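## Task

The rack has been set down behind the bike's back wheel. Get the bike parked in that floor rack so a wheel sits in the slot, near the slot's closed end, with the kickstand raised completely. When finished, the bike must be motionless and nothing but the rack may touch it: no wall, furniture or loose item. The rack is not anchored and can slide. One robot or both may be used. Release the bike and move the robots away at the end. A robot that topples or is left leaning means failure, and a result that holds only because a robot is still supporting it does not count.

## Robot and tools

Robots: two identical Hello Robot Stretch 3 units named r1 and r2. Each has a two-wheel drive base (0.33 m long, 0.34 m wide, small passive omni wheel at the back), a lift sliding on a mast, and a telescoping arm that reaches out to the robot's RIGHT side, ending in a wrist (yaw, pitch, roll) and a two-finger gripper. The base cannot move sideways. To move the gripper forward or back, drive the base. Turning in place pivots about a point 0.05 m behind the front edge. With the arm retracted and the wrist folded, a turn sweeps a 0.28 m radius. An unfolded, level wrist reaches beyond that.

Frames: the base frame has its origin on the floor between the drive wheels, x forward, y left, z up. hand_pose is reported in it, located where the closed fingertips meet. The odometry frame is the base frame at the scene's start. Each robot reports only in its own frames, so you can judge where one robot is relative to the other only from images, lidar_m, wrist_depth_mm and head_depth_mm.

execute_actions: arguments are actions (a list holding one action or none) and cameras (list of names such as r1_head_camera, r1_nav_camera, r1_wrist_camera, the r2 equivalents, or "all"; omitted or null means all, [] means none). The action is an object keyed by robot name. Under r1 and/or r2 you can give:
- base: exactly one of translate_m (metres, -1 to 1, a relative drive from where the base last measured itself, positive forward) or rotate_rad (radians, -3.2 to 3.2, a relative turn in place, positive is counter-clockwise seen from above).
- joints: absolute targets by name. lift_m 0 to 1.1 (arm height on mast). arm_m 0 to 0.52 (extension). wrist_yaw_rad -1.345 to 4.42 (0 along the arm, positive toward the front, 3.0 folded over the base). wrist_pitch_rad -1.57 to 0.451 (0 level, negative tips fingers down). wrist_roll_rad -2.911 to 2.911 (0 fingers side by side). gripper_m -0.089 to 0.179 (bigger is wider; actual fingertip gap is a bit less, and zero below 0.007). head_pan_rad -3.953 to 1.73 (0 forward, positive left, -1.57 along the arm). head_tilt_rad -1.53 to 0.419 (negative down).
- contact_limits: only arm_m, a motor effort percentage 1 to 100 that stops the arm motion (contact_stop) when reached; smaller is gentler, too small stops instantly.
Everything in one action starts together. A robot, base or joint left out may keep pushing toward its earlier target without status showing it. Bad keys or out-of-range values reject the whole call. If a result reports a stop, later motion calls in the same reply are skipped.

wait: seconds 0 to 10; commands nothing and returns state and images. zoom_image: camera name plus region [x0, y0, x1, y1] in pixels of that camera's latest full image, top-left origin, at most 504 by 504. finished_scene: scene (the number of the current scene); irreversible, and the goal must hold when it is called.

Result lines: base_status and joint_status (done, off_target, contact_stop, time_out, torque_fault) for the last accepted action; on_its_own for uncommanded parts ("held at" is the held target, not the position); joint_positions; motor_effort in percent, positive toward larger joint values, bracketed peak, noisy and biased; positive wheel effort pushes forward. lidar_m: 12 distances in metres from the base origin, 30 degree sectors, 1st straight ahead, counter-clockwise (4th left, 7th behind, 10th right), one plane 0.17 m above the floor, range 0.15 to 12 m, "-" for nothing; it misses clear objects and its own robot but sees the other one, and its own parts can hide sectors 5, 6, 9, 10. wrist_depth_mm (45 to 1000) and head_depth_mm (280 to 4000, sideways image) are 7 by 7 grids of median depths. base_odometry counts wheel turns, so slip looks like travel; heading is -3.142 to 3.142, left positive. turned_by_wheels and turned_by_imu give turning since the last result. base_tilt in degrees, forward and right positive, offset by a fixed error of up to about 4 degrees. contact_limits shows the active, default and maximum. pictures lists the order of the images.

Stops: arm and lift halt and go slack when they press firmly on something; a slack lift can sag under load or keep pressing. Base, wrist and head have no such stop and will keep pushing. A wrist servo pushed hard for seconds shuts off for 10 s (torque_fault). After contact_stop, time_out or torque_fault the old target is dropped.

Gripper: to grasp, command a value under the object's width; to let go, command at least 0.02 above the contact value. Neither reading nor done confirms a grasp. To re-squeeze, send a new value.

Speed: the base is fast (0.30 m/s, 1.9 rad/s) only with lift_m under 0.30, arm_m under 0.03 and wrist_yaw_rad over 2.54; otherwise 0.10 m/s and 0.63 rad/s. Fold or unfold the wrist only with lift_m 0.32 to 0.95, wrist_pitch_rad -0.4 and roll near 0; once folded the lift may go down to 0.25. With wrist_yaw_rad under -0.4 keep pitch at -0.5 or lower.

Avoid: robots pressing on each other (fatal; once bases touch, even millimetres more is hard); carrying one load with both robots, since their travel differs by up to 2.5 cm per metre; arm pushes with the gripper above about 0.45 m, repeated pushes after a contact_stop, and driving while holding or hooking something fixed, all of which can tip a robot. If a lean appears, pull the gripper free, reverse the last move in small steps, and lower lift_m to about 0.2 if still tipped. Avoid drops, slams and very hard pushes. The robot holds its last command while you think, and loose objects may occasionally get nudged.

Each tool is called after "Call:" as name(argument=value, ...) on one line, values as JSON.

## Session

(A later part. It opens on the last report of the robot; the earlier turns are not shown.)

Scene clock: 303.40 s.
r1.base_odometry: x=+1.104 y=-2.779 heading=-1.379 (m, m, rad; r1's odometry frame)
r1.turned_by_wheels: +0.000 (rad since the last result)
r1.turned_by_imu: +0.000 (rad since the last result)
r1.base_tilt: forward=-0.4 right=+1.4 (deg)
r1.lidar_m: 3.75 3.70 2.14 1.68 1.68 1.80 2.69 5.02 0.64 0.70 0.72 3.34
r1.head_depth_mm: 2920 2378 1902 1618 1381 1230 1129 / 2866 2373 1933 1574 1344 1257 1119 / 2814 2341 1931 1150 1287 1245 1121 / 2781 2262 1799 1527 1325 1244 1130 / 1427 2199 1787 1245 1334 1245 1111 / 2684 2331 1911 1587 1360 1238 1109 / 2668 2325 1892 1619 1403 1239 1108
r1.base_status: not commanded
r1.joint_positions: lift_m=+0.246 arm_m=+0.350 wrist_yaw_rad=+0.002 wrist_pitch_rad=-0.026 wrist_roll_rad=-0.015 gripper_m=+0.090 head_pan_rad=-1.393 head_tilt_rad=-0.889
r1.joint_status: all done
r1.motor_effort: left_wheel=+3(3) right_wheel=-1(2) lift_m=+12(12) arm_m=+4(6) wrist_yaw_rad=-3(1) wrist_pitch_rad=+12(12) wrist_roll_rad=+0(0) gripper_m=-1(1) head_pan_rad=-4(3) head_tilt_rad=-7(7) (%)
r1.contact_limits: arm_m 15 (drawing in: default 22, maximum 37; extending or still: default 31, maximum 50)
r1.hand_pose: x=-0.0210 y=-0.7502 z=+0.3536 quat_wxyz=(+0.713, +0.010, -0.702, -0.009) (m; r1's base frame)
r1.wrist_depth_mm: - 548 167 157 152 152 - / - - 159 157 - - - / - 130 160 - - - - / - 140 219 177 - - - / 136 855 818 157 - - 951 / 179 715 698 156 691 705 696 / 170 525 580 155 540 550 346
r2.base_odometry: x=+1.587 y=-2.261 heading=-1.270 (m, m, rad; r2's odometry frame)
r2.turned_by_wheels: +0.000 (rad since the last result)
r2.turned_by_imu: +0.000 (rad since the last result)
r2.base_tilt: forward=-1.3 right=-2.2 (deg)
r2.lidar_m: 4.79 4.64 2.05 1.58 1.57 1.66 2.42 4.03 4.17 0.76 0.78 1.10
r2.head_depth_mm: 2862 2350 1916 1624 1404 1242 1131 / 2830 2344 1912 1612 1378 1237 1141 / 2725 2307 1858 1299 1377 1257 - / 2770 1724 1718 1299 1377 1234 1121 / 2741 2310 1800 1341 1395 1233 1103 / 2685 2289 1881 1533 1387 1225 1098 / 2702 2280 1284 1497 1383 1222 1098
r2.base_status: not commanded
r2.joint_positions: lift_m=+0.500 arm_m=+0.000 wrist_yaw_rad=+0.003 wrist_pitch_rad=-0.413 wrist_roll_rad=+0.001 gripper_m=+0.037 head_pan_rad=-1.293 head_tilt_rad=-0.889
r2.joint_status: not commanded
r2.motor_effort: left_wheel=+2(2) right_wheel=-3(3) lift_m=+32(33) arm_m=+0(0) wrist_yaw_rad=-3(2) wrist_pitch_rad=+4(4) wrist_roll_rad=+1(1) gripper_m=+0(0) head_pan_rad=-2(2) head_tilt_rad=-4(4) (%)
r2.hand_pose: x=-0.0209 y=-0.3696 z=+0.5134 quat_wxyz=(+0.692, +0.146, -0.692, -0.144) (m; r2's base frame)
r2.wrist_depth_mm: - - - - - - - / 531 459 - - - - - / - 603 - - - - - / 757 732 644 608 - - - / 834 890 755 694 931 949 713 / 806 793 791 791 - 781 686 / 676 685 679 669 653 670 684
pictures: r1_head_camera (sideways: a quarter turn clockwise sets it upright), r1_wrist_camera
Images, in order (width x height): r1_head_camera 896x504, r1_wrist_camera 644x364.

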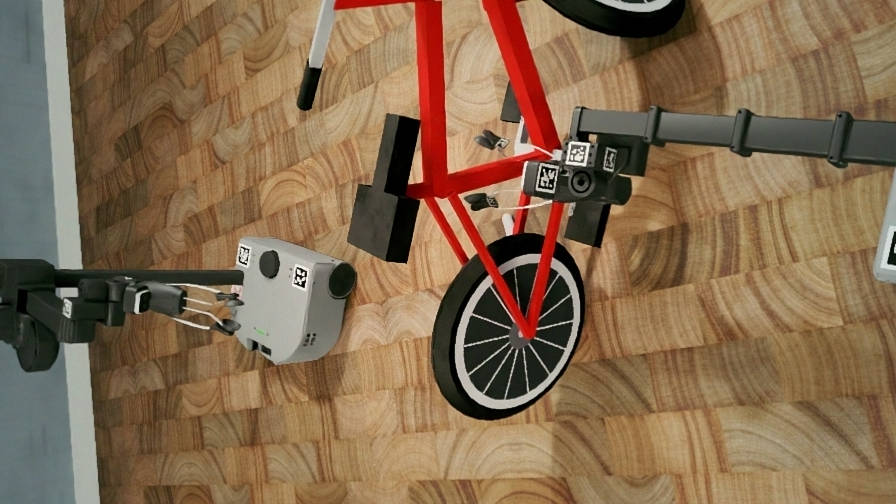

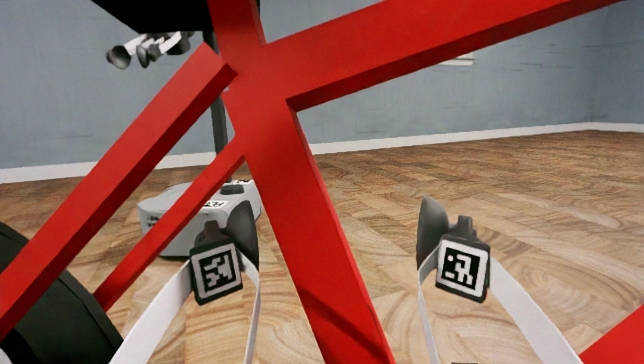

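Call:
execute_actions(actions=[{"r1": {"joints": {"gripper_m": 0.0}}}], cameras=["r1_head_camera", "r1_wrist_camera"])

Scene clock: 311.00 s.
r1.base_odometry: x=+1.104 y=-2.779 heading=-1.379 (m, m, rad; r1's odometry frame)
r1.turned_by_wheels: +0.001 (rad since the last result)
r1.turned_by_imu: +0.000 (rad since the last result)
r1.base_tilt: forward=-0.4 right=+1.4 (deg)
r1.lidar_m: 3.77 3.71 2.14 1.68 1.68 1.80 2.70 5.02 0.64 0.70 0.72 3.33
r1.head_depth_mm: 2917 2378 1903 1618 1376 1240 1126 / 2864 2361 1943 1569 1339 1253 1124 / 2800 2329 1929 1123 1277 1254 1115 / 2765 2272 1815 1530 1330 1249 1130 / 1430 2199 1781 1240 1335 1242 1111 / 2638 2328 1915 1573 1352 1236 1106 / 2651 2326 1900 1612 1404 1231 1104
r1.base_status: not commanded
r1.joint_positions: lift_m=+0.246 arm_m=+0.350 wrist_yaw_rad=+0.026 wrist_pitch_rad=-0.026 wrist_roll_rad=-0.040 gripper_m=+0.001 head_pan_rad=-1.393 head_tilt_rad=-0.889
r1.joint_status: all done
r1.on_its_own: wrist_yaw_rad is at rest, and its effort (-22) is outside its rest range (-12 to +12)
r1.motor_effort: left_wheel=+12(12) right_wheel=-12(12) lift_m=+12(12) arm_m=+2(4) wrist_yaw_rad=-22(21) wrist_pitch_rad=+12(13) wrist_roll_rad=+11(11) gripper_m=-19(92) head_pan_rad=-3(4) head_tilt_rad=-7(6) (%)
r1.hand_pose: x=-0.0147 y=-0.7502 z=+0.3536 quat_wxyz=(+0.721, +0.019, -0.692, +0.000) (m; r1's base frame)
r1.wrist_depth_mm: - - 217 - 151 147 - / - - 130 158 176 - - / - - 214 - - - - / - 134 919 159 - - - / 134 842 825 156 - - - / 173 652 684 155 637 726 715 / 168 181 568 519 546 571 566
r2.base_odometry: x=+1.587 y=-2.261 heading=-1.270 (m, m, rad; r2's odometry frame)
r2.turned_by_wheels: +0.000 (rad since the last result)
r2.turned_by_imu: -0.001 (rad since the last result)
r2.base_tilt: forward=-1.4 right=-2.3 (deg)
r2.lidar_m: 4.76 4.62 2.05 1.59 1.57 1.66 2.42 4.02 4.19 0.77 0.78 1.10
r2.head_depth_mm: 2862 2340 1924 1622 1412 1246 1129 / 2806 2343 1913 1618 1376 1239 1142 / 2780 2302 1858 1302 1388 1257 - / 2754 1720 1719 1300 1367 1231 1123 / 2703 2308 1794 1339 1396 1229 1104 / 2706 2263 1882 1529 1384 1234 1098 / 2687 2262 1285 1500 1387 1226 1092
r2.base_status: not commanded
r2.joint_positions: lift_m=+0.500 arm_m=+0.000 wrist_yaw_rad=+0.003 wrist_pitch_rad=-0.413 wrist_roll_rad=+0.001 gripper_m=+0.037 head_pan_rad=-1.293 head_tilt_rad=-0.889
r2.joint_status: not commanded
r2.motor_effort: left_wheel=+2(2) right_wheel=-3(3) lift_m=+33(33) arm_m=+0(0) wrist_yaw_rad=-3(3) wrist_pitch_rad=+4(4) wrist_roll_rad=+1(1) gripper_m=+0(0) head_pan_rad=-2(3) head_tilt_rad=-5(4) (%)
r2.hand_pose: x=-0.0209 y=-0.3696 z=+0.5134 quat_wxyz=(+0.692, +0.146, -0.692, -0.144) (m; r2's base frame)
r2.wrist_depth_mm: - - - - - - - / 525 460 - - - - - / - 608 - - - - - / 729 714 634 606 - - - / 858 886 774 713 954 931 714 / 793 784 792 783 - 761 698 / 682 677 657 673 656 656 675
pictures: r1_head_camera (sideways: a quarter turn clockwise sets it upright), r1_wrist_camera
Images, in order (width x height): r1_head_camera 896x504, r1_wrist_camera 644x364.

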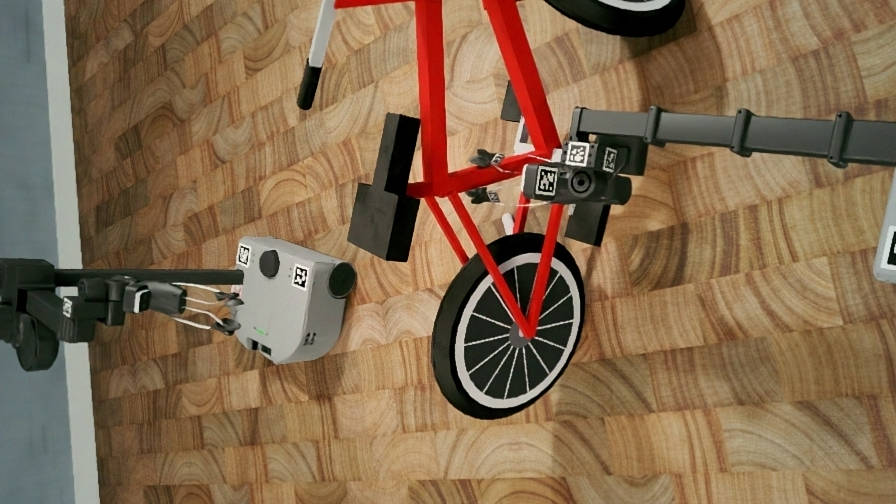

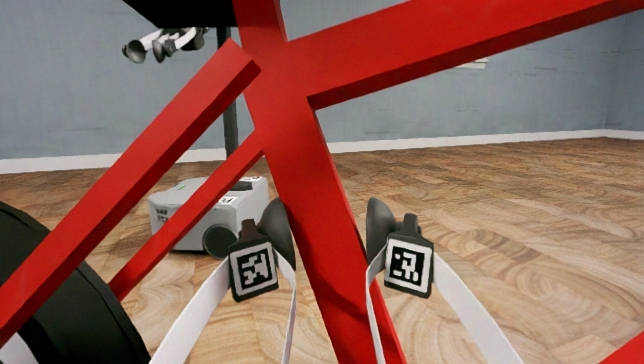

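Call:
execute_actions(actions=[{"r1": {"joints": {"arm_m": 0.31, "wrist_yaw_rad": 0.04}}}], cameras=["r1_head_camera", "r1_wrist_camera", "r2_head_camera"])

Scene clock: 319.63 s.
r1.base_odometry: x=+1.104 y=-2.779 heading=-1.379 (m, m, rad; r1's odometry frame)
r1.turned_by_wheels: -0.001 (rad since the last result)
r1.turned_by_imu: -0.001 (rad since the last result)
r1.base_tilt: forward=-0.5 right=+1.5 (deg)
r1.lidar_m: 3.79 3.72 2.15 1.67 1.68 1.80 2.69 5.04 0.64 0.70 0.72 3.33
r1.head_depth_mm: 2939 2371 1901 1612 1364 1243 1123 / 2908 2374 1923 1574 1360 1256 1116 / 2852 2358 1928 1170 1286 1239 1120 / 2748 2281 1799 1536 1327 1251 1123 / 1441 2197 1792 1239 1324 1244 1115 / 2691 2328 1893 1583 1351 1247 1109 / 2641 2294 1909 1614 1405 1236 1107
r1.base_status: not commanded
r1.joint_positions: lift_m=+0.246 arm_m=+0.310 wrist_yaw_rad=+0.037 wrist_pitch_rad=-0.015 wrist_roll_rad=-0.021 gripper_m=+0.000 head_pan_rad=-1.393 head_tilt_rad=-0.889
r1.joint_status: all done
r1.motor_effort: left_wheel=+2(6) right_wheel=-1(7) lift_m=+12(12) arm_m=-4(4) wrist_yaw_rad=+3(16) wrist_pitch_rad=+7(12) wrist_roll_rad=+2(11) gripper_m=-2(16) head_pan_rad=-3(4) head_tilt_rad=-7(6) (%)
r1.hand_pose: x=-0.0119 y=-0.7110 z=+0.3564 quat_wxyz=(+0.715, +0.019, -0.699, +0.008) (m; r1's base frame)
r1.wrist_depth_mm: - - 238 - 191 184 - / - - - 199 203 - - / - - 200 199 - - - / - - 891 197 - - - / 218 228 866 - - - - / 186 215 761 662 707 720 677 / 207 206 578 550 343 562 173
r2.base_odometry: x=+1.587 y=-2.261 heading=-1.270 (m, m, rad; r2's odometry frame)
r2.turned_by_wheels: +0.000 (rad since the last result)
r2.turned_by_imu: -0.001 (rad since the last result)
r2.base_tilt: forward=-1.5 right=-2.3 (deg)
r2.lidar_m: 4.76 4.65 2.05 1.59 1.57 1.66 2.42 4.02 4.22 0.76 0.78 1.10
r2.head_depth_mm: 2854 2345 1927 1637 1414 1246 1130 / 2779 2319 1917 1623 1375 1241 1140 / 2747 2324 1859 1301 1379 1260 - / 2757 1721 1710 1300 1371 1234 1123 / 2742 2306 1832 1337 1396 1235 1100 / 2698 2301 1878 1535 1385 1228 1098 / 2694 2277 1287 1498 1383 1223 1094
r2.base_status: not commanded
r2.joint_positions: lift_m=+0.500 arm_m=+0.000 wrist_yaw_rad=+0.003 wrist_pitch_rad=-0.413 wrist_roll_rad=+0.001 gripper_m=+0.037 head_pan_rad=-1.293 head_tilt_rad=-0.889
r2.joint_status: not commanded
r2.motor_effort: left_wheel=+2(2) right_wheel=-3(3) lift_m=+32(33) arm_m=+0(0) wrist_yaw_rad=-3(3) wrist_pitch_rad=+4(4) wrist_roll_rad=+1(1) gripper_m=-1(1) head_pan_rad=-3(2) head_tilt_rad=-4(4) (%)
r2.hand_pose: x=-0.0209 y=-0.3696 z=+0.5134 quat_wxyz=(+0.692, +0.146, -0.692, -0.144) (m; r2's base frame)
r2.wrist_depth_mm: - - - - - - - / 539 459 - - - - - / - 605 - - - - - / 762 709 661 604 - - - / 837 864 758 678 916 909 703 / 792 787 795 786 - 761 695 / 679 666 668 673 645 652 658
pictures: r1_head_camera (sideways: a quarter turn clockwise sets it upright), r1_wrist_camera, r2_head_camera (sideways: a quarter turn clockwise sets it upright)
Images, in order (width x height): r1_head_camera 896x504, r1_wrist_camera 644x364, r2_head_camera 896x504.

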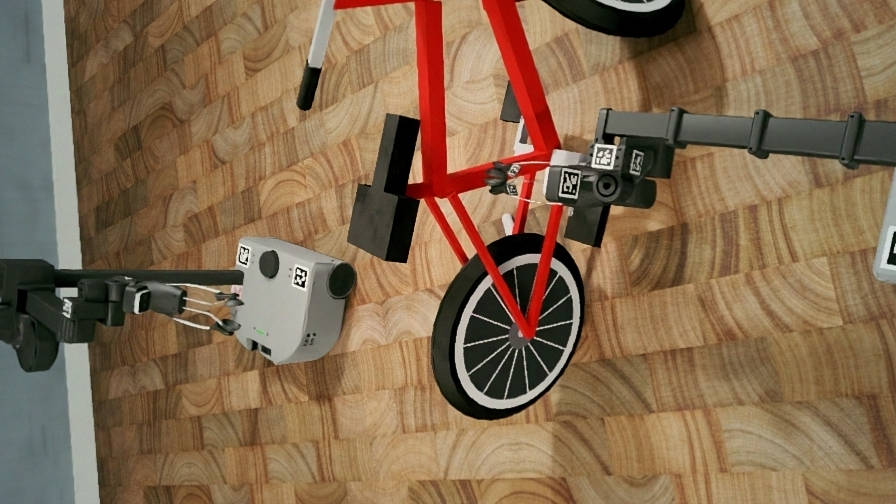

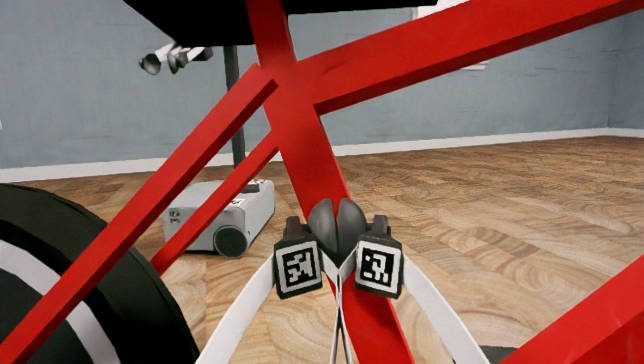

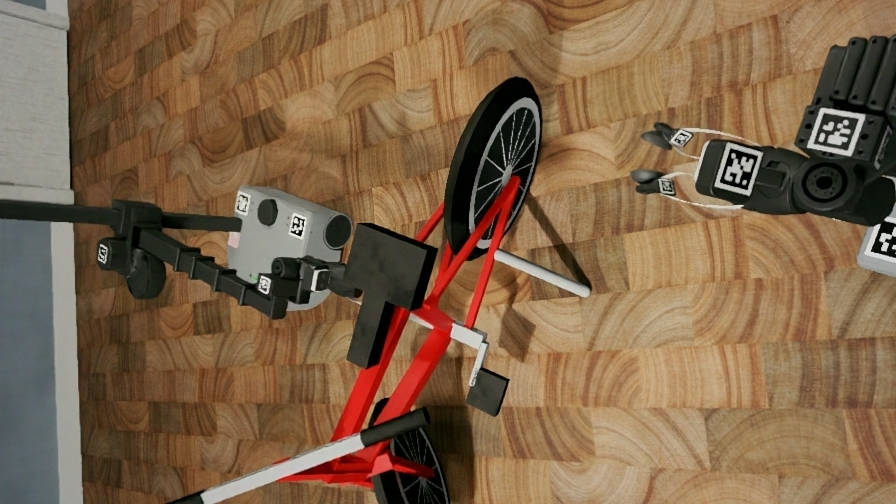

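Call:
execute_actions(actions=[{"r1": {"joints": {"gripper_m": 0.09}}}], cameras=[])

Call:
execute_actions(actions=[{"r1": {"joints": {"arm_m": 0.41}, "contact_limits": {"arm_m": 15}}}], cameras=["r1_wrist_camera"])

Call:
execute_actions(actions=[{"r1": {"joints": {"gripper_m": -0.03}}}], cameras=["r1_head_camera", "r1_wrist_camera"])

Scene clock: 344.23 s.
r1.base_odometry: x=+1.104 y=-2.779 heading=-1.379 (m, m, rad; r1's odometry frame)
r1.turned_by_wheels: +0.000 (rad since the last result)
r1.turned_by_imu: +0.000 (rad since the last result)
r1.base_tilt: forward=-0.4 right=+1.5 (deg)
r1.lidar_m: 3.78 3.71 2.15 1.68 1.68 1.80 2.68 5.03 0.64 0.70 0.72 3.34
r1.head_depth_mm: 2977 2384 1892 1610 1372 1236 1123 / 2895 2394 1904 1576 1373 1253 1118 / 2812 2355 1930 1155 1289 1226 1120 / 2764 2275 1807 1533 1335 1249 1127 / 1434 2218 1779 1238 1330 1237 1109 / 2674 2310 1895 1567 1367 1246 1115 / 2650 2325 1895 1608 1393 1241 1108
r1.base_status: not commanded
r1.joint_positions: lift_m=+0.246 arm_m=+0.310 wrist_yaw_rad=+0.037 wrist_pitch_rad=-0.015 wrist_roll_rad=-0.021 gripper_m=+0.090 head_pan_rad=-1.393 head_tilt_rad=-0.889
r1.joint_status: all done
r1.motor_effort: left_wheel=+3(2) right_wheel=-2(1) lift_m=+12(12) arm_m=-3(3) wrist_yaw_rad=+2(2) wrist_pitch_rad=+7(7) wrist_roll_rad=+2(2) gripper_m=+0(81) head_pan_rad=-3(3) head_tilt_rad=-7(7) (%)
r1.hand_pose: x=-0.0119 y=-0.7110 z=+0.3564 quat_wxyz=(+0.715, +0.019, -0.699, +0.008) (m; r1's base frame)
r1.wrist_depth_mm: - - 239 - 191 184 - / - - - 198 202 - - / - - 200 200 - - - / - - 944 198 - - - / 218 227 895 196 - - - / 186 213 717 667 697 709 678 / 207 204 583 553 431 576 171
r2.base_odometry: x=+1.587 y=-2.261 heading=-1.270 (m, m, rad; r2's odometry frame)
r2.turned_by_wheels: +0.000 (rad since the last result)
r2.turned_by_imu: -0.001 (rad since the last result)
r2.base_tilt: forward=-1.4 right=-2.4 (deg)
r2.lidar_m: 4.77 4.63 2.05 1.59 1.57 1.66 2.42 4.02 4.21 0.76 0.78 1.10
r2.head_depth_mm: 2859 2346 1924 1630 1413 1241 1123 / 2830 2348 1913 1612 1373 1233 1142 / 2779 2320 1855 1304 1387 1253 - / 2758 1719 1709 1305 1374 1237 1125 / 2713 2266 1844 1340 1392 1228 1097 / 2725 2282 1861 1534 1393 1226 1100 / 2709 2289 1282 1496 1380 1225 1094
r2.base_status: not commanded
r2.joint_positions: lift_m=+0.500 arm_m=+0.000 wrist_yaw_rad=+0.003 wrist_pitch_rad=-0.413 wrist_roll_rad=+0.001 gripper_m=+0.037 head_pan_rad=-1.293 head_tilt_rad=-0.889
r2.joint_status: not commanded
r2.motor_effort: left_wheel=+2(2) right_wheel=-3(3) lift_m=+32(32) arm_m=+0(0) wrist_yaw_rad=-3(3) wrist_pitch_rad=+4(4) wrist_roll_rad=+1(1) gripper_m=-1(0) head_pan_rad=-2(3) head_tilt_rad=-4(4) (%)
r2.hand_pose: x=-0.0209 y=-0.3696 z=+0.5134 quat_wxyz=(+0.692, +0.146, -0.692, -0.144) (m; r2's base frame)
r2.wrist_depth_mm: - - - - - - - / 537 460 - - - - - / - 597 - - - - - / 742 717 654 603 - - - / 846 857 789 690 943 948 720 / 766 794 783 793 - 780 692 / 676 690 691 668 654 664 663
pictures: none
No camera images: the call's "cameras" was empty. Leave "cameras" out to get every camera's image.

Scene clock: 346.20 s.
r1.base_odometry: x=+1.104 y=-2.779 heading=-1.379 (m, m, rad; r1's odometry frame)
r1.turned_by_wheels: +0.000 (rad since the last result)
r1.turned_by_imu: +0.000 (rad since the last result)
r1.base_tilt: forward=-0.5 right=+1.5 (deg)
r1.lidar_m: 3.77 3.72 2.15 1.67 1.68 1.79 2.70 5.02 0.64 0.70 0.72 3.34
r1.head_depth_mm: 2948 2396 1898 1612 1371 1234 1127 / 2869 2366 1922 1580 1373 1258 1120 / 2820 2350 1941 1153 1327 1249 1113 / 2756 2285 1806 1529 1324 1248 1117 / 1420 2215 1777 1242 1344 1244 1115 / 2682 2318 1908 1585 1358 1242 1100 / 2675 2305 1899 1609 1403 1232 1098
r1.base_status: not commanded
r1.joint_positions: lift_m=+0.246 arm_m=+0.410 wrist_yaw_rad=+0.038 wrist_pitch_rad=-0.016 wrist_roll_rad=-0.020 gripper_m=+0.090 head_pan_rad=-1.393 head_tilt_rad=-0.889
r1.joint_status: all done
r1.motor_effort: left_wheel=+2(2) right_wheel=-2(2) lift_m=+12(12) arm_m=+4(5) wrist_yaw_rad=+2(2) wrist_pitch_rad=+8(8) wrist_roll_rad=+2(2) gripper_m=+0(0) head_pan_rad=-3(3) head_tilt_rad=-8(7) (%)
r1.contact_limits: arm_m 15 (drawing in: default 22, maximum 37; extending or still: default 31, maximum 50)
r1.hand_pose: x=-0.0117 y=-0.8103 z=+0.3563 quat_wxyz=(+0.715, +0.019, -0.699, +0.008) (m; r1's base frame)
r1.wrist_depth_mm: - 69 109 100 96 94 - / - 70 104 101 118 - - / - - 104 - - - - / - - 103 119 - - - / - 937 102 100 - - - / 779 175 677 99 692 712 706 / 538 585 583 98 553 562 561
r2.base_odometry: x=+1.587 y=-2.261 heading=-1.270 (m, m, rad; r2's odometry frame)
r2.turned_by_wheels: +0.000 (rad since the last result)
r2.turned_by_imu: +0.000 (rad since the last result)
r2.base_tilt: forward=-1.4 right=-2.2 (deg)
r2.lidar_m: 4.76 4.66 2.05 1.59 1.57 1.66 2.42 4.03 4.20 0.76 0.78 1.09
r2.head_depth_mm: 2833 2361 1919 1621 1410 1246 1126 / 2828 2336 1902 1624 1370 1230 1144 / 2729 2328 1846 1305 1387 1261 - / 2746 1655 1748 1298 1372 1228 1120 / 2727 2285 1301 1336 1390 1233 1099 / 2705 2282 1877 1533 1391 1226 1098 / 2683 2265 1285 1493 1380 1226 1093
r2.base_status: not commanded
r2.joint_positions: lift_m=+0.500 arm_m=+0.000 wrist_yaw_rad=+0.003 wrist_pitch_rad=-0.413 wrist_roll_rad=+0.001 gripper_m=+0.037 head_pan_rad=-1.293 head_tilt_rad=-0.889
r2.joint_status: not commanded
r2.motor_effort: left_wheel=+2(2) right_wheel=-2(3) lift_m=+32(32) arm_m=+0(0) wrist_yaw_rad=-3(3) wrist_pitch_rad=+4(4) wrist_roll_rad=+1(1) gripper_m=+0(0) head_pan_rad=-2(4) head_tilt_rad=-4(4) (%)
r2.hand_pose: x=-0.0209 y=-0.3696 z=+0.5134 quat_wxyz=(+0.692, +0.146, -0.692, -0.144) (m; r2's base frame)
r2.wrist_depth_mm: - - - - - - - / 538 455 - - - - - / - 591 - - - - - / 744 704 664 604 - - - / 873 875 777 708 961 940 711 / 790 777 794 770 - 779 688 / 680 673 658 656 652 671 659
pictures: r1_wrist_camera
Images, in order (width x height): r1_wrist_camera 644x364.

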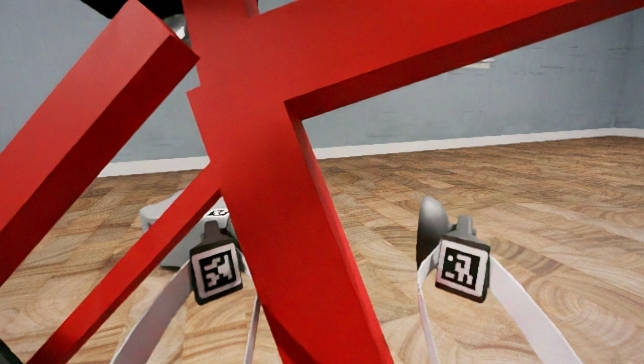

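Scene clock: 347.90 s.
r1.base_odometry: x=+1.104 y=-2.779 heading=-1.379 (m, m, rad; r1's odometry frame)
r1.turned_by_wheels: +0.001 (rad since the last result)
r1.turned_by_imu: +0.001 (rad since the last result)
r1.base_tilt: forward=-0.4 right=+1.5 (deg)
r1.lidar_m: 3.77 3.70 2.14 1.67 1.67 1.79 2.69 5.04 0.64 0.70 0.72 3.34
r1.head_depth_mm: 2911 2388 1903 1605 1367 1242 1120 / 2866 2370 1962 1578 1365 1250 1114 / 2797 2361 1941 1140 1334 1248 1112 / 2758 2276 1810 1540 1328 1237 1120 / 1428 2187 1777 1234 1338 1237 1115 / 2697 2325 1907 1583 1355 1240 1111 / 2668 2333 1904 1609 1405 1236 1115
r1.base_status: not commanded
r1.joint_positions: lift_m=+0.246 arm_m=+0.410 wrist_yaw_rad=+0.059 wrist_pitch_rad=-0.018 wrist_roll_rad=-0.024 gripper_m=-0.028 head_pan_rad=-1.393 head_tilt_rad=-0.889
r1.joint_status: all done
r1.on_its_own: wrist_yaw_rad is at rest, and its effort (-14) is outside its rest range (-12 to +12)
r1.motor_effort: left_wheel=+13(12) right_wheel=-12(13) lift_m=+12(12) arm_m=+4(4) wrist_yaw_rad=-14(16) wrist_pitch_rad=+9(9) wrist_roll_rad=+4(4) gripper_m=-35(99) head_pan_rad=-3(4) head_tilt_rad=-6(8) (%)
r1.hand_pose: x=-0.0065 y=-0.8100 z=+0.3556 quat_wxyz=(+0.716, +0.027, -0.698, +0.014) (m; r1's base frame)
r1.wrist_depth_mm: - 70 109 101 96 94 113 / - 71 104 101 113 - - / - 77 105 118 - - - / - - 163 101 - - - / - - 172 100 - - - / 772 682 713 99 657 720 718 / 562 556 582 99 542 563 564
r2.base_odometry: x=+1.587 y=-2.261 heading=-1.270 (m, m, rad; r2's odometry frame)
r2.turned_by_wheels: +0.000 (rad since the last result)
r2.turned_by_imu: +0.000 (rad since the last result)
r2.base_tilt: forward=-1.5 right=-2.3 (deg)
r2.lidar_m: 4.74 4.64 2.05 1.58 1.57 1.66 2.42 4.03 4.21 0.76 0.78 1.10
r2.head_depth_mm: 2847 2339 1900 1630 1415 1241 1131 / 2832 2324 1919 1616 1375 1242 1148 / 2771 2307 1851 1303 1384 1256 - / 2744 1640 1742 1300 1369 1227 1115 / 2722 2276 1300 1331 1391 1230 1099 / 2707 2264 1879 1527 1385 1222 1095 / 2678 2272 1739 1499 1375 1222 1091
r2.base_status: not commanded
r2.joint_positions: lift_m=+0.500 arm_m=+0.000 wrist_yaw_rad=+0.003 wrist_pitch_rad=-0.413 wrist_roll_rad=+0.001 gripper_m=+0.037 head_pan_rad=-1.293 head_tilt_rad=-0.889
r2.joint_status: not commanded
r2.motor_effort: left_wheel=+2(2) right_wheel=-2(3) lift_m=+33(33) arm_m=+0(0) wrist_yaw_rad=-3(3) wrist_pitch_rad=+4(4) wrist_roll_rad=+1(1) gripper_m=-1(0) head_pan_rad=-2(3) head_tilt_rad=-4(4) (%)
r2.hand_pose: x=-0.0209 y=-0.3696 z=+0.5134 quat_wxyz=(+0.692, +0.146, -0.692, -0.144) (m; r2's base frame)
r2.wrist_depth_mm: - - - - - - - / 525 462 - - - - - / - 598 - - - - - / 741 704 636 599 - - - / 855 863 743 695 920 918 713 / 783 790 784 798 - 782 683 / 691 684 662 663 659 680 672
pictures: r1_head_camera (sideways: a quarter turn clockwise sets it upright), r1_wrist_camera
Images, in order (width x height): r1_head_camera 896x504, r1_wrist_camera 644x364.

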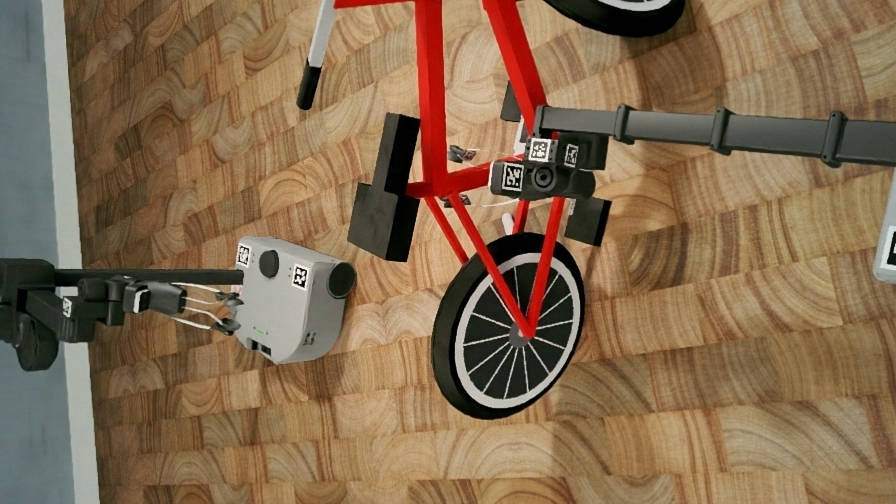

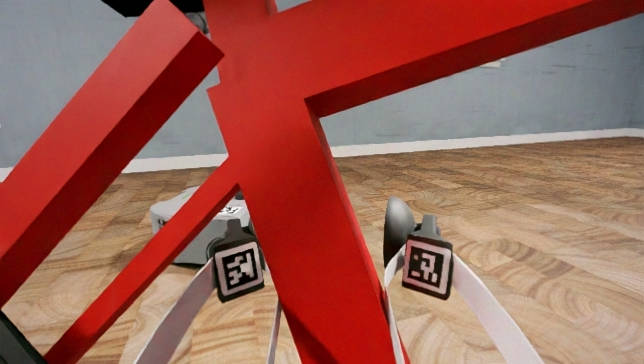

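Call:
execute_actions(actions=[{"r1": {"joints": {"arm_m": 0.37, "wrist_yaw_rad": 0.07}, "contact_limits": {"arm_m": 35}}, "r2": {"base": {"translate_m": 0.22}, "joints": {"wrist_pitch_rad": 0.0, "lift_m": 0.46, "gripper_m": 0.0}}}], cameras=["r1_head_camera", "r1_wrist_camera", "r2_wrist_camera"])

Scene clock: 364.37 s.
r1.base_odometry: x=+1.104 y=-2.779 heading=-1.379 (m, m, rad; r1's odometry frame)
r1.turned_by_wheels: +0.000 (rad since the last result)
r1.turned_by_imu: -0.002 (rad since the last result)
r1.base_tilt: forward=-0.5 right=+1.4 (deg)
r1.lidar_m: 3.78 3.71 2.15 1.68 1.68 1.80 2.69 5.04 0.64 0.70 0.72 3.34
r1.head_depth_mm: 2927 2401 1905 1619 1375 1235 1128 / 2903 2366 1929 1571 1357 1258 1120 / 1459 2157 1790 1121 1308 1249 1118 / 2696 2353 1766 1558 1323 1246 1126 / 2755 2352 1895 1239 1336 1240 1113 / 2725 2315 1885 1574 1362 1232 1108 / 2629 2298 1885 1615 1398 1236 1119
r1.base_status: not commanded
r1.joint_positions: lift_m=+0.246 arm_m=+0.371 wrist_yaw_rad=+0.072 wrist_pitch_rad=-0.009 wrist_roll_rad=-0.034 gripper_m=+0.009 head_pan_rad=-1.393 head_tilt_rad=-0.890
r1.joint_status: all done
r1.on_its_own: gripper_m is held at +0.008, not at your -0.030, by its stall guard, which is not easing now
r1.motor_effort: left_wheel=+6(12) right_wheel=-5(12) lift_m=+12(13) arm_m=-10(10) wrist_yaw_rad=-2(15) wrist_pitch_rad=+4(9) wrist_roll_rad=+8(8) gripper_m=-15(22) head_pan_rad=-4(3) head_tilt_rad=-7(7) (%)
r1.contact_limits: arm_m 35 (drawing in: default 22, maximum 37; extending or still: default 31, maximum 50)
r1.hand_pose: x=-0.0031 y=-0.7713 z=+0.3580 quat_wxyz=(+0.719, +0.028, -0.694, +0.022) (m; r1's base frame)
r1.wrist_depth_mm: - - 198 519 132 126 132 / - - 109 138 135 - - / - - 142 140 - - - / - 114 898 139 - - - / 116 920 929 136 - - - / 165 722 745 134 663 746 743 / 160 560 583 135 550 580 570
r2.base_odometry: x=+1.652 y=-2.471 heading=-1.269 (m, m, rad; r2's odometry frame)
r2.turned_by_wheels: +0.000 (rad since the last result)
r2.turned_by_imu: -0.003 (rad since the last result)
r2.base_tilt: forward=-1.5 right=-2.3 (deg)
r2.lidar_m: 4.56 4.46 2.17 1.68 1.67 1.76 2.58 4.22 0.81 0.75 0.73 3.29
r2.head_depth_mm: 2796 2339 1922 1625 1332 1249 1108 / 2718 2260 1818 1123 1370 1240 1140 / 2737 1587 1687 1094 1404 1269 - / 2723 2319 1835 1298 1394 1231 1120 / 2707 2286 1836 1511 1388 1239 1104 / 2654 2281 1881 1477 1381 1220 1096 / 2635 2264 1878 1554 1386 1221 1097
r2.base_status: done
r2.joint_positions: lift_m=+0.460 arm_m=+0.000 wrist_yaw_rad=+0.002 wrist_pitch_rad=-0.022 wrist_roll_rad=+0.001 gripper_m=+0.000 head_pan_rad=-1.293 head_tilt_rad=-0.889
r2.joint_status: all done
r2.motor_effort: left_wheel=+2(6) right_wheel=-2(2) lift_m=+17(30) arm_m=+0(0) wrist_yaw_rad=-2(3) wrist_pitch_rad=+7(7) wrist_roll_rad=+1(1) gripper_m=-2(80) head_pan_rad=-3(2) head_tilt_rad=-4(4) (%)
r2.hand_pose: x=-0.0209 y=-0.4002 z=+0.5695 quat_wxyz=(+0.707, +0.009, -0.707, -0.007) (m; r2's base frame)
r2.wrist_depth_mm: - - - - - - - / - - - - - - - / - - - - - - - / - 534 - - - - - / - - 547 451 - - - / 635 628 - - - - - / 620 758 867 628 575 570 -
pictures: r1_head_camera (sideways: a quarter turn clockwise sets it upright), r1_wrist_camera, r2_wrist_camera
Images, in order (width x height): r1_head_camera 896x504, r1_wrist_camera 644x364, r2_wrist_camera 644x364.

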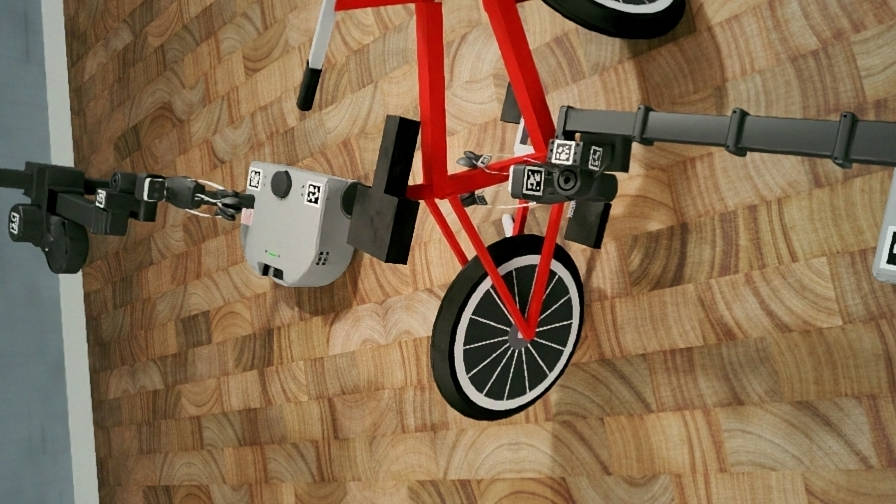

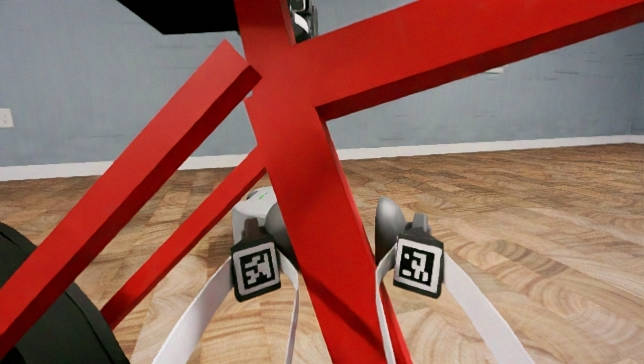

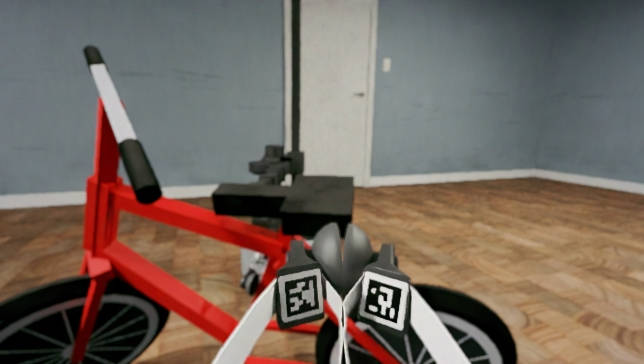

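Call:
execute_actions(actions=[{"r1": {"joints": {"gripper_m": 0.07}}, "r2": {"base": {"translate_m": 0.03}, "joints": {"lift_m": 0.435, "arm_m": 0.2}}}], cameras=["r2_wrist_camera"])

Call:
execute_actions(actions=[{"r1": {"joints": {"arm_m": 0.30}}, "r2": {"joints": {"arm_m": 0.27}, "contact_limits": {"arm_m": 8}}}], cameras=["r1_wrist_camera", "r2_wrist_camera", "r2_head_camera"])

Scene clock: 393.63 s.
r1.base_odometry: x=+1.104 y=-2.779 heading=-1.379 (m, m, rad; r1's odometry frame)
r1.turned_by_wheels: +0.000 (rad since the last result)
r1.turned_by_imu: -0.001 (rad since the last result)
r1.base_tilt: forward=-0.4 right=+1.4 (deg)
r1.lidar_m: 3.78 3.71 2.15 1.68 1.67 1.80 2.68 5.03 0.64 0.70 0.72 3.33
r1.head_depth_mm: 2957 2392 1891 1603 1366 1233 1126 / 2886 2371 1934 1564 1348 1248 1124 / 1454 1650 1733 1108 1336 1249 1118 / 2715 2255 1769 1561 1328 1246 1132 / 2797 2334 1907 1232 1324 1249 1109 / 2691 2308 1896 1587 1361 1246 1107 / 2620 2323 1893 1601 1403 1242 1106
r1.base_status: not commanded
r1.joint_positions: lift_m=+0.246 arm_m=+0.370 wrist_yaw_rad=+0.072 wrist_pitch_rad=-0.015 wrist_roll_rad=-0.021 gripper_m=+0.070 head_pan_rad=-1.393 head_tilt_rad=-0.890
r1.joint_status: all done
r1.motor_effort: left_wheel=+3(6) right_wheel=-2(5) lift_m=+12(13) arm_m=-3(10) wrist_yaw_rad=-1(2) wrist_pitch_rad=+7(7) wrist_roll_rad=+2(8) gripper_m=+0(79) head_pan_rad=-3(3) head_tilt_rad=-7(7) (%)
r1.hand_pose: x=-0.0031 y=-0.7705 z=+0.3564 quat_wxyz=(+0.714, +0.031, -0.699, +0.020) (m; r1's base frame)
r1.wrist_depth_mm: - - 201 146 132 127 144 / - - 110 139 144 - - / - - 143 141 - - - / - 115 - 139 - - - / 118 937 895 137 - - - / 166 719 688 136 659 719 707 / 161 214 578 533 522 569 566
r2.base_odometry: x=+1.661 y=-2.500 heading=-1.269 (m, m, rad; r2's odometry frame)
r2.turned_by_wheels: +0.000 (rad since the last result)
r2.turned_by_imu: -0.001 (rad since the last result)
r2.base_tilt: forward=-1.4 right=-2.3 (deg)
r2.lidar_m: 4.52 4.44 2.19 1.70 1.68 1.77 2.59 4.26 0.82 0.75 0.72 3.26
r2.head_depth_mm: 2797 2334 1914 1621 1343 1233 1108 / 2716 2179 1813 984 1378 - 1127 / 2735 1870 1380 1153 1397 1224 1104 / 2704 2294 1844 1291 1369 1233 1120 / 2671 2285 1792 1503 1387 1230 1100 / 2678 2296 1872 1499 1385 1228 1097 / 2612 2273 1874 1582 1384 1223 1091
r2.base_status: done
r2.joint_positions: lift_m=+0.435 arm_m=+0.200 wrist_yaw_rad=+0.001 wrist_pitch_rad=-0.021 wrist_roll_rad=+0.001 gripper_m=+0.000 head_pan_rad=-1.293 head_tilt_rad=-0.889
r2.joint_status: all done
r2.motor_effort: left_wheel=+1(6) right_wheel=-2(4) lift_m=+16(15) arm_m=+7(5) wrist_yaw_rad=-2(3) wrist_pitch_rad=+7(7) wrist_roll_rad=+1(1) gripper_m=-2(3) head_pan_rad=-2(2) head_tilt_rad=-4(4) (%)
r2.hand_pose: x=-0.0212 y=-0.6002 z=+0.5447 quat_wxyz=(+0.707, +0.008, -0.707, -0.007) (m; r2's base frame)
r2.wrist_depth_mm: - - - - - - - / - - - - - - - / - - - - - - - / - - - 964 - - - / 336 335 292 274 - - - / - - 336 - - - - / 406 911 862 539 924 982 971
pictures: r2_wrist_camera
Images, in order (width x height): r2_wrist_camera 644x364.

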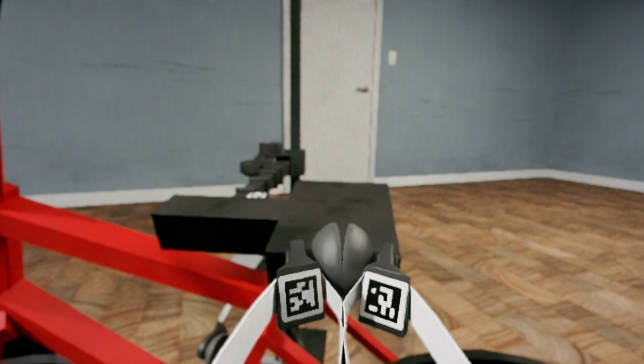

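Scene clock: 395.33 s.
r1.base_odometry: x=+1.104 y=-2.779 heading=-1.379 (m, m, rad; r1's odometry frame)
r1.turned_by_wheels: +0.000 (rad since the last result)
r1.turned_by_imu: +0.000 (rad since the last result)
r1.base_tilt: forward=-0.4 right=+1.5 (deg)
r1.lidar_m: 3.77 3.72 2.15 1.68 1.68 1.80 2.68 5.04 0.64 0.70 0.72 3.32
r1.head_depth_mm: 2950 2401 1915 1604 1372 1229 1126 / 2880 2349 1916 1562 1377 1262 1126 / 1454 2226 1731 1147 1310 1223 1117 / 2689 2219 1762 1563 1327 1248 1123 / 2748 2310 1910 1241 1328 1243 1111 / 2659 2338 1882 1579 1356 1243 1105 / 2645 2324 1908 1605 1395 1235 1109
r1.base_status: not commanded
r1.joint_positions: lift_m=+0.246 arm_m=+0.300 wrist_yaw_rad=+0.072 wrist_pitch_rad=-0.016 wrist_roll_rad=-0.021 gripper_m=+0.070 head_pan_rad=-1.393 head_tilt_rad=-0.890
r1.joint_status: all done
r1.motor_effort: left_wheel=+4(3) right_wheel=-2(2) lift_m=+13(13) arm_m=-4(6) wrist_yaw_rad=-2(2) wrist_pitch_rad=+8(7) wrist_roll_rad=+2(3) gripper_m=+0(1) head_pan_rad=-3(3) head_tilt_rad=-6(6) (%)
r1.hand_pose: x=-0.0031 y=-0.7005 z=+0.3563 quat_wxyz=(+0.714, +0.031, -0.699, +0.020) (m; r1's base frame)
r1.wrist_depth_mm: - - 261 241 201 190 203 / - - - 207 203 - - / - - - 210 - - - / - - 596 207 - - - / 232 230 606 853 - - - / 228 221 700 718 200 709 687 / 223 218 559 575 523 573 177
r2.base_odometry: x=+1.661 y=-2.500 heading=-1.269 (m, m, rad; r2's odometry frame)
r2.turned_by_wheels: +0.000 (rad since the last result)
r2.turned_by_imu: +0.000 (rad since the last result)
r2.base_tilt: forward=-1.4 right=-2.3 (deg)
r2.lidar_m: 4.52 4.44 2.19 1.70 1.68 1.77 2.59 4.25 0.82 0.75 0.72 3.27
r2.head_depth_mm: 2796 2333 1916 1631 1323 1232 1109 / 2742 2188 1818 996 - 1242 1121 / 2721 1867 1690 1177 1398 1239 1109 / 2745 2312 1860 1284 1373 1233 1124 / 2688 2289 1789 1502 1395 1227 1100 / 2637 2269 1895 1496 1381 1228 1095 / 2623 2256 1864 1580 1381 1217 1094
r2.base_status: not commanded
r2.joint_positions: lift_m=+0.435 arm_m=+0.270 wrist_yaw_rad=+0.001 wrist_pitch_rad=-0.021 wrist_roll_rad=+0.001 gripper_m=+0.000 head_pan_rad=-1.293 head_tilt_rad=-0.889
r2.joint_status: all done
r2.motor_effort: left_wheel=+2(2) right_wheel=-2(2) lift_m=+17(17) arm_m=+7(7) wrist_yaw_rad=-1(1) wrist_pitch_rad=+7(7) wrist_roll_rad=+1(1) gripper_m=-3(2) head_pan_rad=-3(3) head_tilt_rad=-4(4) (%)
r2.contact_limits: arm_m 8 (drawing in: default 30, maximum 49; extending or still: default 42, maximum 68)
r2.hand_pose: x=-0.0212 y=-0.6702 z=+0.5447 quat_wxyz=(+0.707, +0.008, -0.707, -0.007) (m; r2's base frame)
r2.wrist_depth_mm: - - - - - - - / - - - - - - - / - - - - - - - / - - - - - - - / - 233 230 241 - - - / 263 242 223 - - - - / 890 854 266 176 174 950 935
pictures: r1_wrist_camera, r2_head_camera (sideways: a quarter turn clockwise sets it upright), r2_wrist_camera
Images, in order (width x height): r1_wrist_camera 644x364, r2_head_camera 896x504, r2_wrist_camera 644x364.

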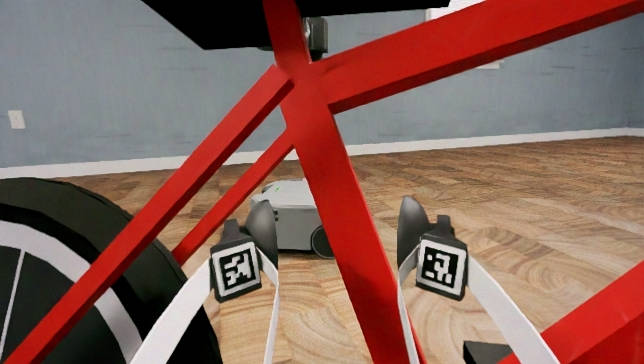

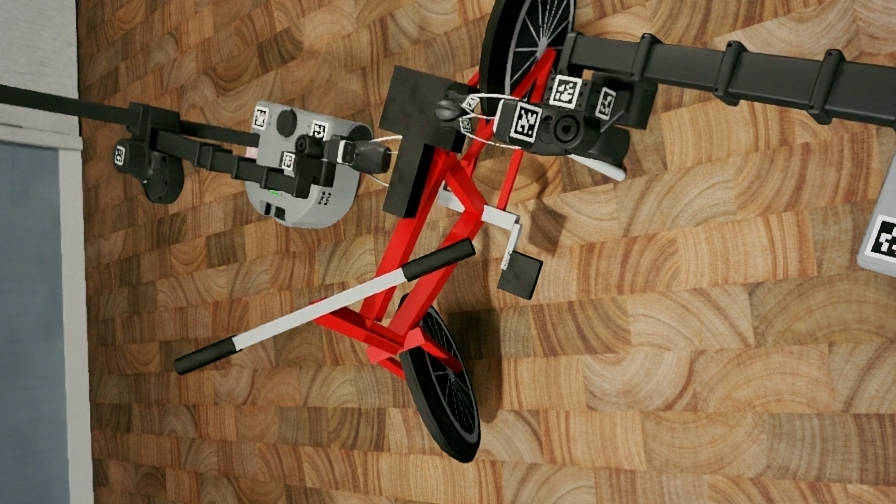

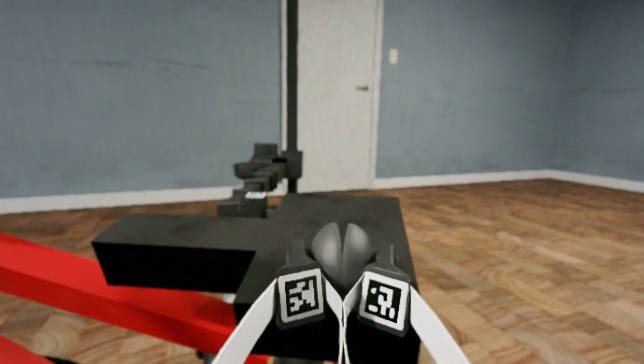

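Call:
execute_actions(actions=[{"r2": {"joints": {"arm_m": 0.21}}}], cameras=[])

Call:
execute_actions(actions=[{"r2": {"joints": {"lift_m": 0.385}}}], cameras=["r2_wrist_camera"])

Call:
execute_actions(actions=[{"r2": {"joints": {"arm_m": 0.28}, "contact_limits": {"arm_m": 12}}}], cameras=["r2_wrist_camera", "r2_head_camera"])

Scene clock: 408.53 s.
r1.base_odometry: x=+1.104 y=-2.779 heading=-1.379 (m, m, rad; r1's odometry frame)
r1.turned_by_wheels: +0.000 (rad since the last result)
r1.turned_by_imu: +0.000 (rad since the last result)
r1.base_tilt: forward=-0.4 right=+1.4 (deg)
r1.lidar_m: 3.77 3.71 2.15 1.68 1.68 1.80 2.69 5.02 0.64 0.70 0.72 3.34
r1.head_depth_mm: 2889 2398 1890 1605 1370 1228 1125 / 2896 2363 1932 1566 1376 1260 1122 / 1447 1678 1739 1142 1313 1228 1122 / 2689 2261 1786 1559 1328 1250 1132 / 2709 2347 1906 1234 1333 1245 1115 / 2662 2336 1912 1590 1358 1242 1110 / 2670 2307 1899 1610 1401 1229 1112
r1.base_status: not commanded
r1.joint_positions: lift_m=+0.246 arm_m=+0.300 wrist_yaw_rad=+0.072 wrist_pitch_rad=-0.016 wrist_roll_rad=-0.021 gripper_m=+0.070 head_pan_rad=-1.393 head_tilt_rad=-0.890
r1.joint_status: not commanded
r1.motor_effort: left_wheel=+4(4) right_wheel=-2(2) lift_m=+13(12) arm_m=-4(3) wrist_yaw_rad=-2(2) wrist_pitch_rad=+8(8) wrist_roll_rad=+2(2) gripper_m=+1(0) head_pan_rad=-3(3) head_tilt_rad=-6(6) (%)
r1.hand_pose: x=-0.0031 y=-0.7005 z=+0.3563 quat_wxyz=(+0.714, +0.031, -0.699, +0.020) (m; r1's base frame)
r1.wrist_depth_mm: - - 261 241 201 190 203 / - - - 206 203 - - / - - - 211 - - - / - - 583 208 - - - / 232 230 606 862 - - - / 227 219 690 698 199 718 673 / 224 218 553 587 528 560 177
r2.base_odometry: x=+1.661 y=-2.500 heading=-1.269 (m, m, rad; r2's odometry frame)
r2.turned_by_wheels: +0.000 (rad since the last result)
r2.turned_by_imu: -0.001 (rad since the last result)
r2.base_tilt: forward=-1.4 right=-2.2 (deg)
r2.lidar_m: 4.52 4.45 2.19 1.70 1.68 1.77 2.58 4.26 0.82 0.74 0.72 3.26
r2.head_depth_mm: 2787 2347 1912 1620 1336 1233 1111 / 2686 2205 1820 992 1359 1213 1123 / 2741 1857 1690 1182 1397 1235 1110 / 2715 2313 1847 1287 1371 1233 1123 / 2708 2303 1790 1508 1392 1229 1103 / 2665 2288 1871 1497 1387 1224 1096 / 2636 2292 1865 1586 1373 1222 1095
r2.base_status: not commanded
r2.joint_positions: lift_m=+0.435 arm_m=+0.210 wrist_yaw_rad=+0.001 wrist_pitch_rad=-0.021 wrist_roll_rad=+0.001 gripper_m=+0.000 head_pan_rad=-1.293 head_tilt_rad=-0.889
r2.joint_status: all done
r2.motor_effort: left_wheel=+2(2) right_wheel=-3(2) lift_m=+17(16) arm_m=-6(7) wrist_yaw_rad=-1(1) wrist_pitch_rad=+7(7) wrist_roll_rad=+1(1) gripper_m=-2(3) head_pan_rad=-2(3) head_tilt_rad=-4(4) (%)
r2.hand_pose: x=-0.0212 y=-0.6111 z=+0.5447 quat_wxyz=(+0.707, +0.008, -0.707, -0.007) (m; r2's base frame)
r2.wrist_depth_mm: - - - - - - - / - - - - - - - / - - - - - - - / - - - - - - - / 319 321 287 267 - - - / - - 325 - - - - / 390 904 866 544 897 931 971
pictures: none
No camera images: the call's "cameras" was empty. Leave "cameras" out to get every camera's image.

Scene clock: 409.80 s.
r1.base_odometry: x=+1.104 y=-2.779 heading=-1.379 (m, m, rad; r1's odometry frame)
r1.turned_by_wheels: +0.000 (rad since the last result)
r1.turned_by_imu: +0.000 (rad since the last result)
r1.base_tilt: forward=-0.4 right=+1.4 (deg)
r1.lidar_m: 3.77 3.71 2.14 1.68 1.68 1.80 2.69 5.05 0.64 0.69 0.72 3.34
r1.head_depth_mm: 2923 2372 1893 1595 1374 1226 1122 / 2897 2371 1929 1563 1376 1258 1123 / 1541 1723 1709 1146 1312 1233 1116 / 2769 2243 1772 1563 1328 1242 1115 / 2763 2340 1926 1235 1340 1242 1114 / 2682 2317 1913 1578 1353 1236 1114 / 2639 2295 1895 1621 1403 1236 1101
r1.base_status: not commanded
r1.joint_positions: lift_m=+0.246 arm_m=+0.300 wrist_yaw_rad=+0.072 wrist_pitch_rad=-0.016 wrist_roll_rad=-0.021 gripper_m=+0.070 head_pan_rad=-1.393 head_tilt_rad=-0.890
r1.joint_status: not commanded
r1.motor_effort: left_wheel=+3(3) right_wheel=-2(2) lift_m=+13(12) arm_m=-4(4) wrist_yaw_rad=-1(1) wrist_pitch_rad=+7(7) wrist_roll_rad=+2(2) gripper_m=+1(0) head_pan_rad=-3(4) head_tilt_rad=-7(6) (%)
r1.hand_pose: x=-0.0031 y=-0.7005 z=+0.3563 quat_wxyz=(+0.714, +0.031, -0.699, +0.020) (m; r1's base frame)
r1.wrist_depth_mm: - - 262 242 202 190 203 / - - - 207 203 - - / - - - 211 - - - / - - 590 205 - - - / 230 229 597 871 - - - / 228 220 695 702 199 734 683 / 223 219 565 578 529 563 177
r2.base_odometry: x=+1.661 y=-2.500 heading=-1.269 (m, m, rad; r2's odometry frame)
r2.turned_by_wheels: +0.000 (rad since the last result)
r2.turned_by_imu: +0.000 (rad since the last result)
r2.base_tilt: forward=-1.5 right=-2.3 (deg)
r2.lidar_m: 4.53 4.44 2.19 1.69 1.68 1.77 2.59 4.26 0.82 0.74 0.72 3.28
r2.head_depth_mm: 2816 2360 1909 1632 1327 1238 1113 / 2698 2169 1815 988 1377 - 1129 / 2724 1862 1701 1182 1398 1220 1110 / 2729 2307 1860 1295 1368 1232 1119 / 2679 2279 1794 1504 1387 1227 1101 / 2671 2285 1866 1498 1386 1227 1096 / 2625 2268 1875 1591 1386 1226 1093
r2.base_status: not commanded
r2.joint_positions: lift_m=+0.385 arm_m=+0.210 wrist_yaw_rad=+0.001 wrist_pitch_rad=-0.021 wrist_roll_rad=+0.001 gripper_m=+0.000 head_pan_rad=-1.293 head_tilt_rad=-0.889
r2.joint_status: all done
r2.motor_effort: left_wheel=+2(2) right_wheel=-3(3) lift_m=+17(14) arm_m=-6(6) wrist_yaw_rad=-1(1) wrist_pitch_rad=+7(7) wrist_roll_rad=+1(1) gripper_m=-3(2) head_pan_rad=-3(2) head_tilt_rad=-4(4) (%)
r2.hand_pose: x=-0.0212 y=-0.6111 z=+0.4947 quat_wxyz=(+0.707, +0.008, -0.707, -0.007) (m; r2's base frame)
r2.wrist_depth_mm: - - - - - - - / - - - - - - - / - - - - - - - / 314 312 274 230 - - - / - 316 311 227 - - - / 386 - 714 - - - - / 448 412 818 505 343 324 834
pictures: r2_wrist_camera
Images, in order (width x height): r2_wrist_camera 644x364.

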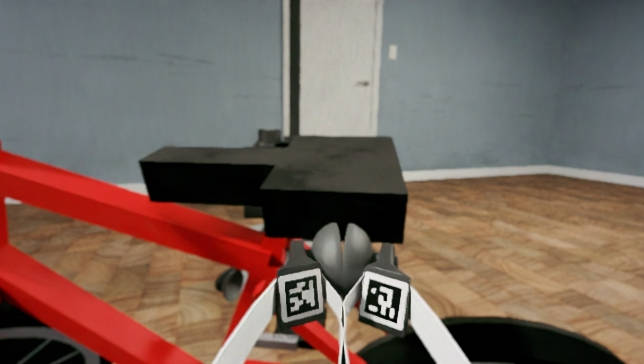

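Scene clock: 411.23 s.
r1.base_odometry: x=+1.104 y=-2.779 heading=-1.379 (m, m, rad; r1's odometry frame)
r1.turned_by_wheels: +0.000 (rad since the last result)
r1.turned_by_imu: +0.000 (rad since the last result)
r1.base_tilt: forward=-0.4 right=+1.4 (deg)
r1.lidar_m: 3.78 3.71 2.15 1.68 1.68 1.80 2.69 5.05 0.64 0.70 0.72 3.33
r1.head_depth_mm: 2943 2380 1885 1605 1376 1231 1117 / 2894 2379 1897 1568 1371 1254 1120 / 1540 2149 1735 1128 1308 1228 1125 / 2748 2272 1780 1559 1320 1244 1121 / 2738 2331 1917 1230 1342 1246 1114 / 2690 2307 1919 1572 1352 1243 1118 / 2647 2314 1890 1619 1401 1237 1113
r1.base_status: not commanded
r1.joint_positions: lift_m=+0.246 arm_m=+0.300 wrist_yaw_rad=+0.072 wrist_pitch_rad=-0.016 wrist_roll_rad=-0.021 gripper_m=+0.070 head_pan_rad=-1.393 head_tilt_rad=-0.890
r1.joint_status: not commanded
r1.motor_effort: left_wheel=+3(4) right_wheel=-2(2) lift_m=+12(13) arm_m=-4(3) wrist_yaw_rad=-2(1) wrist_pitch_rad=+8(7) wrist_roll_rad=+2(2) gripper_m=+0(0) head_pan_rad=-4(3) head_tilt_rad=-7(6) (%)
r1.hand_pose: x=-0.0031 y=-0.7005 z=+0.3563 quat_wxyz=(+0.714, +0.031, -0.699, +0.020) (m; r1's base frame)
r1.wrist_depth_mm: - - 259 241 199 188 203 / - - - 205 204 - - / - - 266 209 - - - / - - 595 207 - - - / 231 231 - 203 - - - / 227 221 687 718 654 712 670 / 222 219 559 570 522 571 174
r2.base_odometry: x=+1.661 y=-2.500 heading=-1.270 (m, m, rad; r2's odometry frame)
r2.turned_by_wheels: +0.000 (rad since the last result)
r2.turned_by_imu: -0.001 (rad since the last result)
r2.base_tilt: forward=-1.5 right=-2.3 (deg)
r2.lidar_m: 4.54 4.44 2.19 1.70 1.68 1.77 2.58 4.26 0.82 0.74 0.72 3.28
r2.head_depth_mm: 2789 2345 1912 1629 1332 1245 1110 / 2702 2196 1819 993 1302 1224 1125 / 2738 1862 1705 1205 1406 1234 1105 / 2726 2304 1846 1296 1369 1228 1118 / 2661 2290 1841 1506 1394 1233 1100 / 2661 2289 1879 1496 1388 1227 1094 / 2627 2283 1864 1582 1378 1225 1094
r2.base_status: not commanded
r2.joint_positions: lift_m=+0.385 arm_m=+0.255 wrist_yaw_rad=-0.008 wrist_pitch_rad=-0.023 wrist_roll_rad=+0.001 gripper_m=+0.000 head_pan_rad=-1.293 head_tilt_rad=-0.889
r2.joint_status: arm_m contact_stop (moved +0.045 of +0.070)
r2.on_its_own: arm_m is slack since a contact_stop, until your next command for it (your +0.280 is given up)
r2.motor_effort: left_wheel=+0(2) right_wheel=+2(2) lift_m=+17(17) arm_m=+0(15) wrist_yaw_rad=+9(10) wrist_pitch_rad=+8(8) wrist_roll_rad=+1(1) gripper_m=-3(3) head_pan_rad=-2(2) head_tilt_rad=-4(4) (%)
r2.contact_limits: arm_m 12 (drawing in: default 30, maximum 49; extending or still: default 42, maximum 68)
r2.hand_pose: x=-0.0235 y=-0.6557 z=+0.4941 quat_wxyz=(+0.707, +0.006, -0.707, -0.011) (m; r2's base frame)
r2.wrist_depth_mm: - - - - - - - / - - - - - - - / - - - - - - - / - 239 226 200 235 - - / 271 266 267 177 181 - - / - - 272 - - - - / 348 836 778 510 755 863 891
pictures: r2_head_camera (sideways: a quarter turn clockwise sets it upright), r2_wrist_camera
Images, in order (width x height): r2_head_camera 896x504, r2_wrist_camera 644x364.

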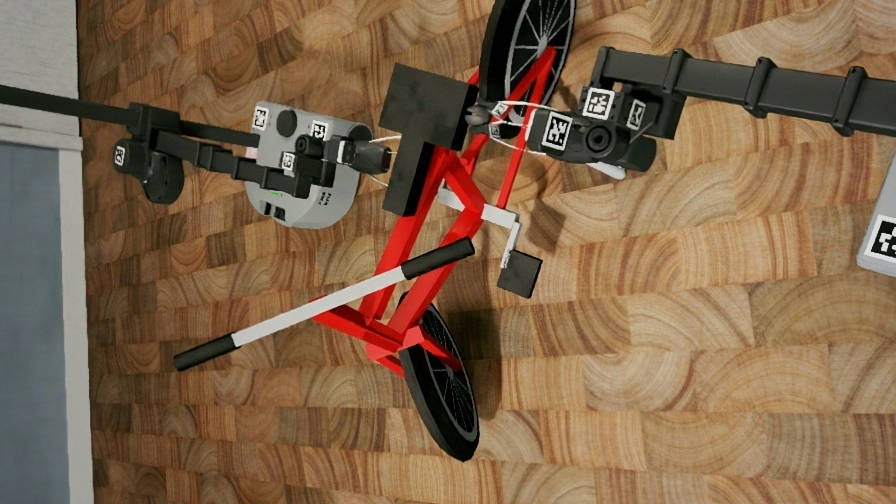

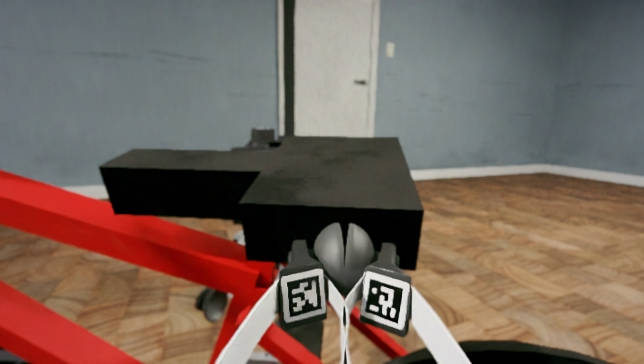

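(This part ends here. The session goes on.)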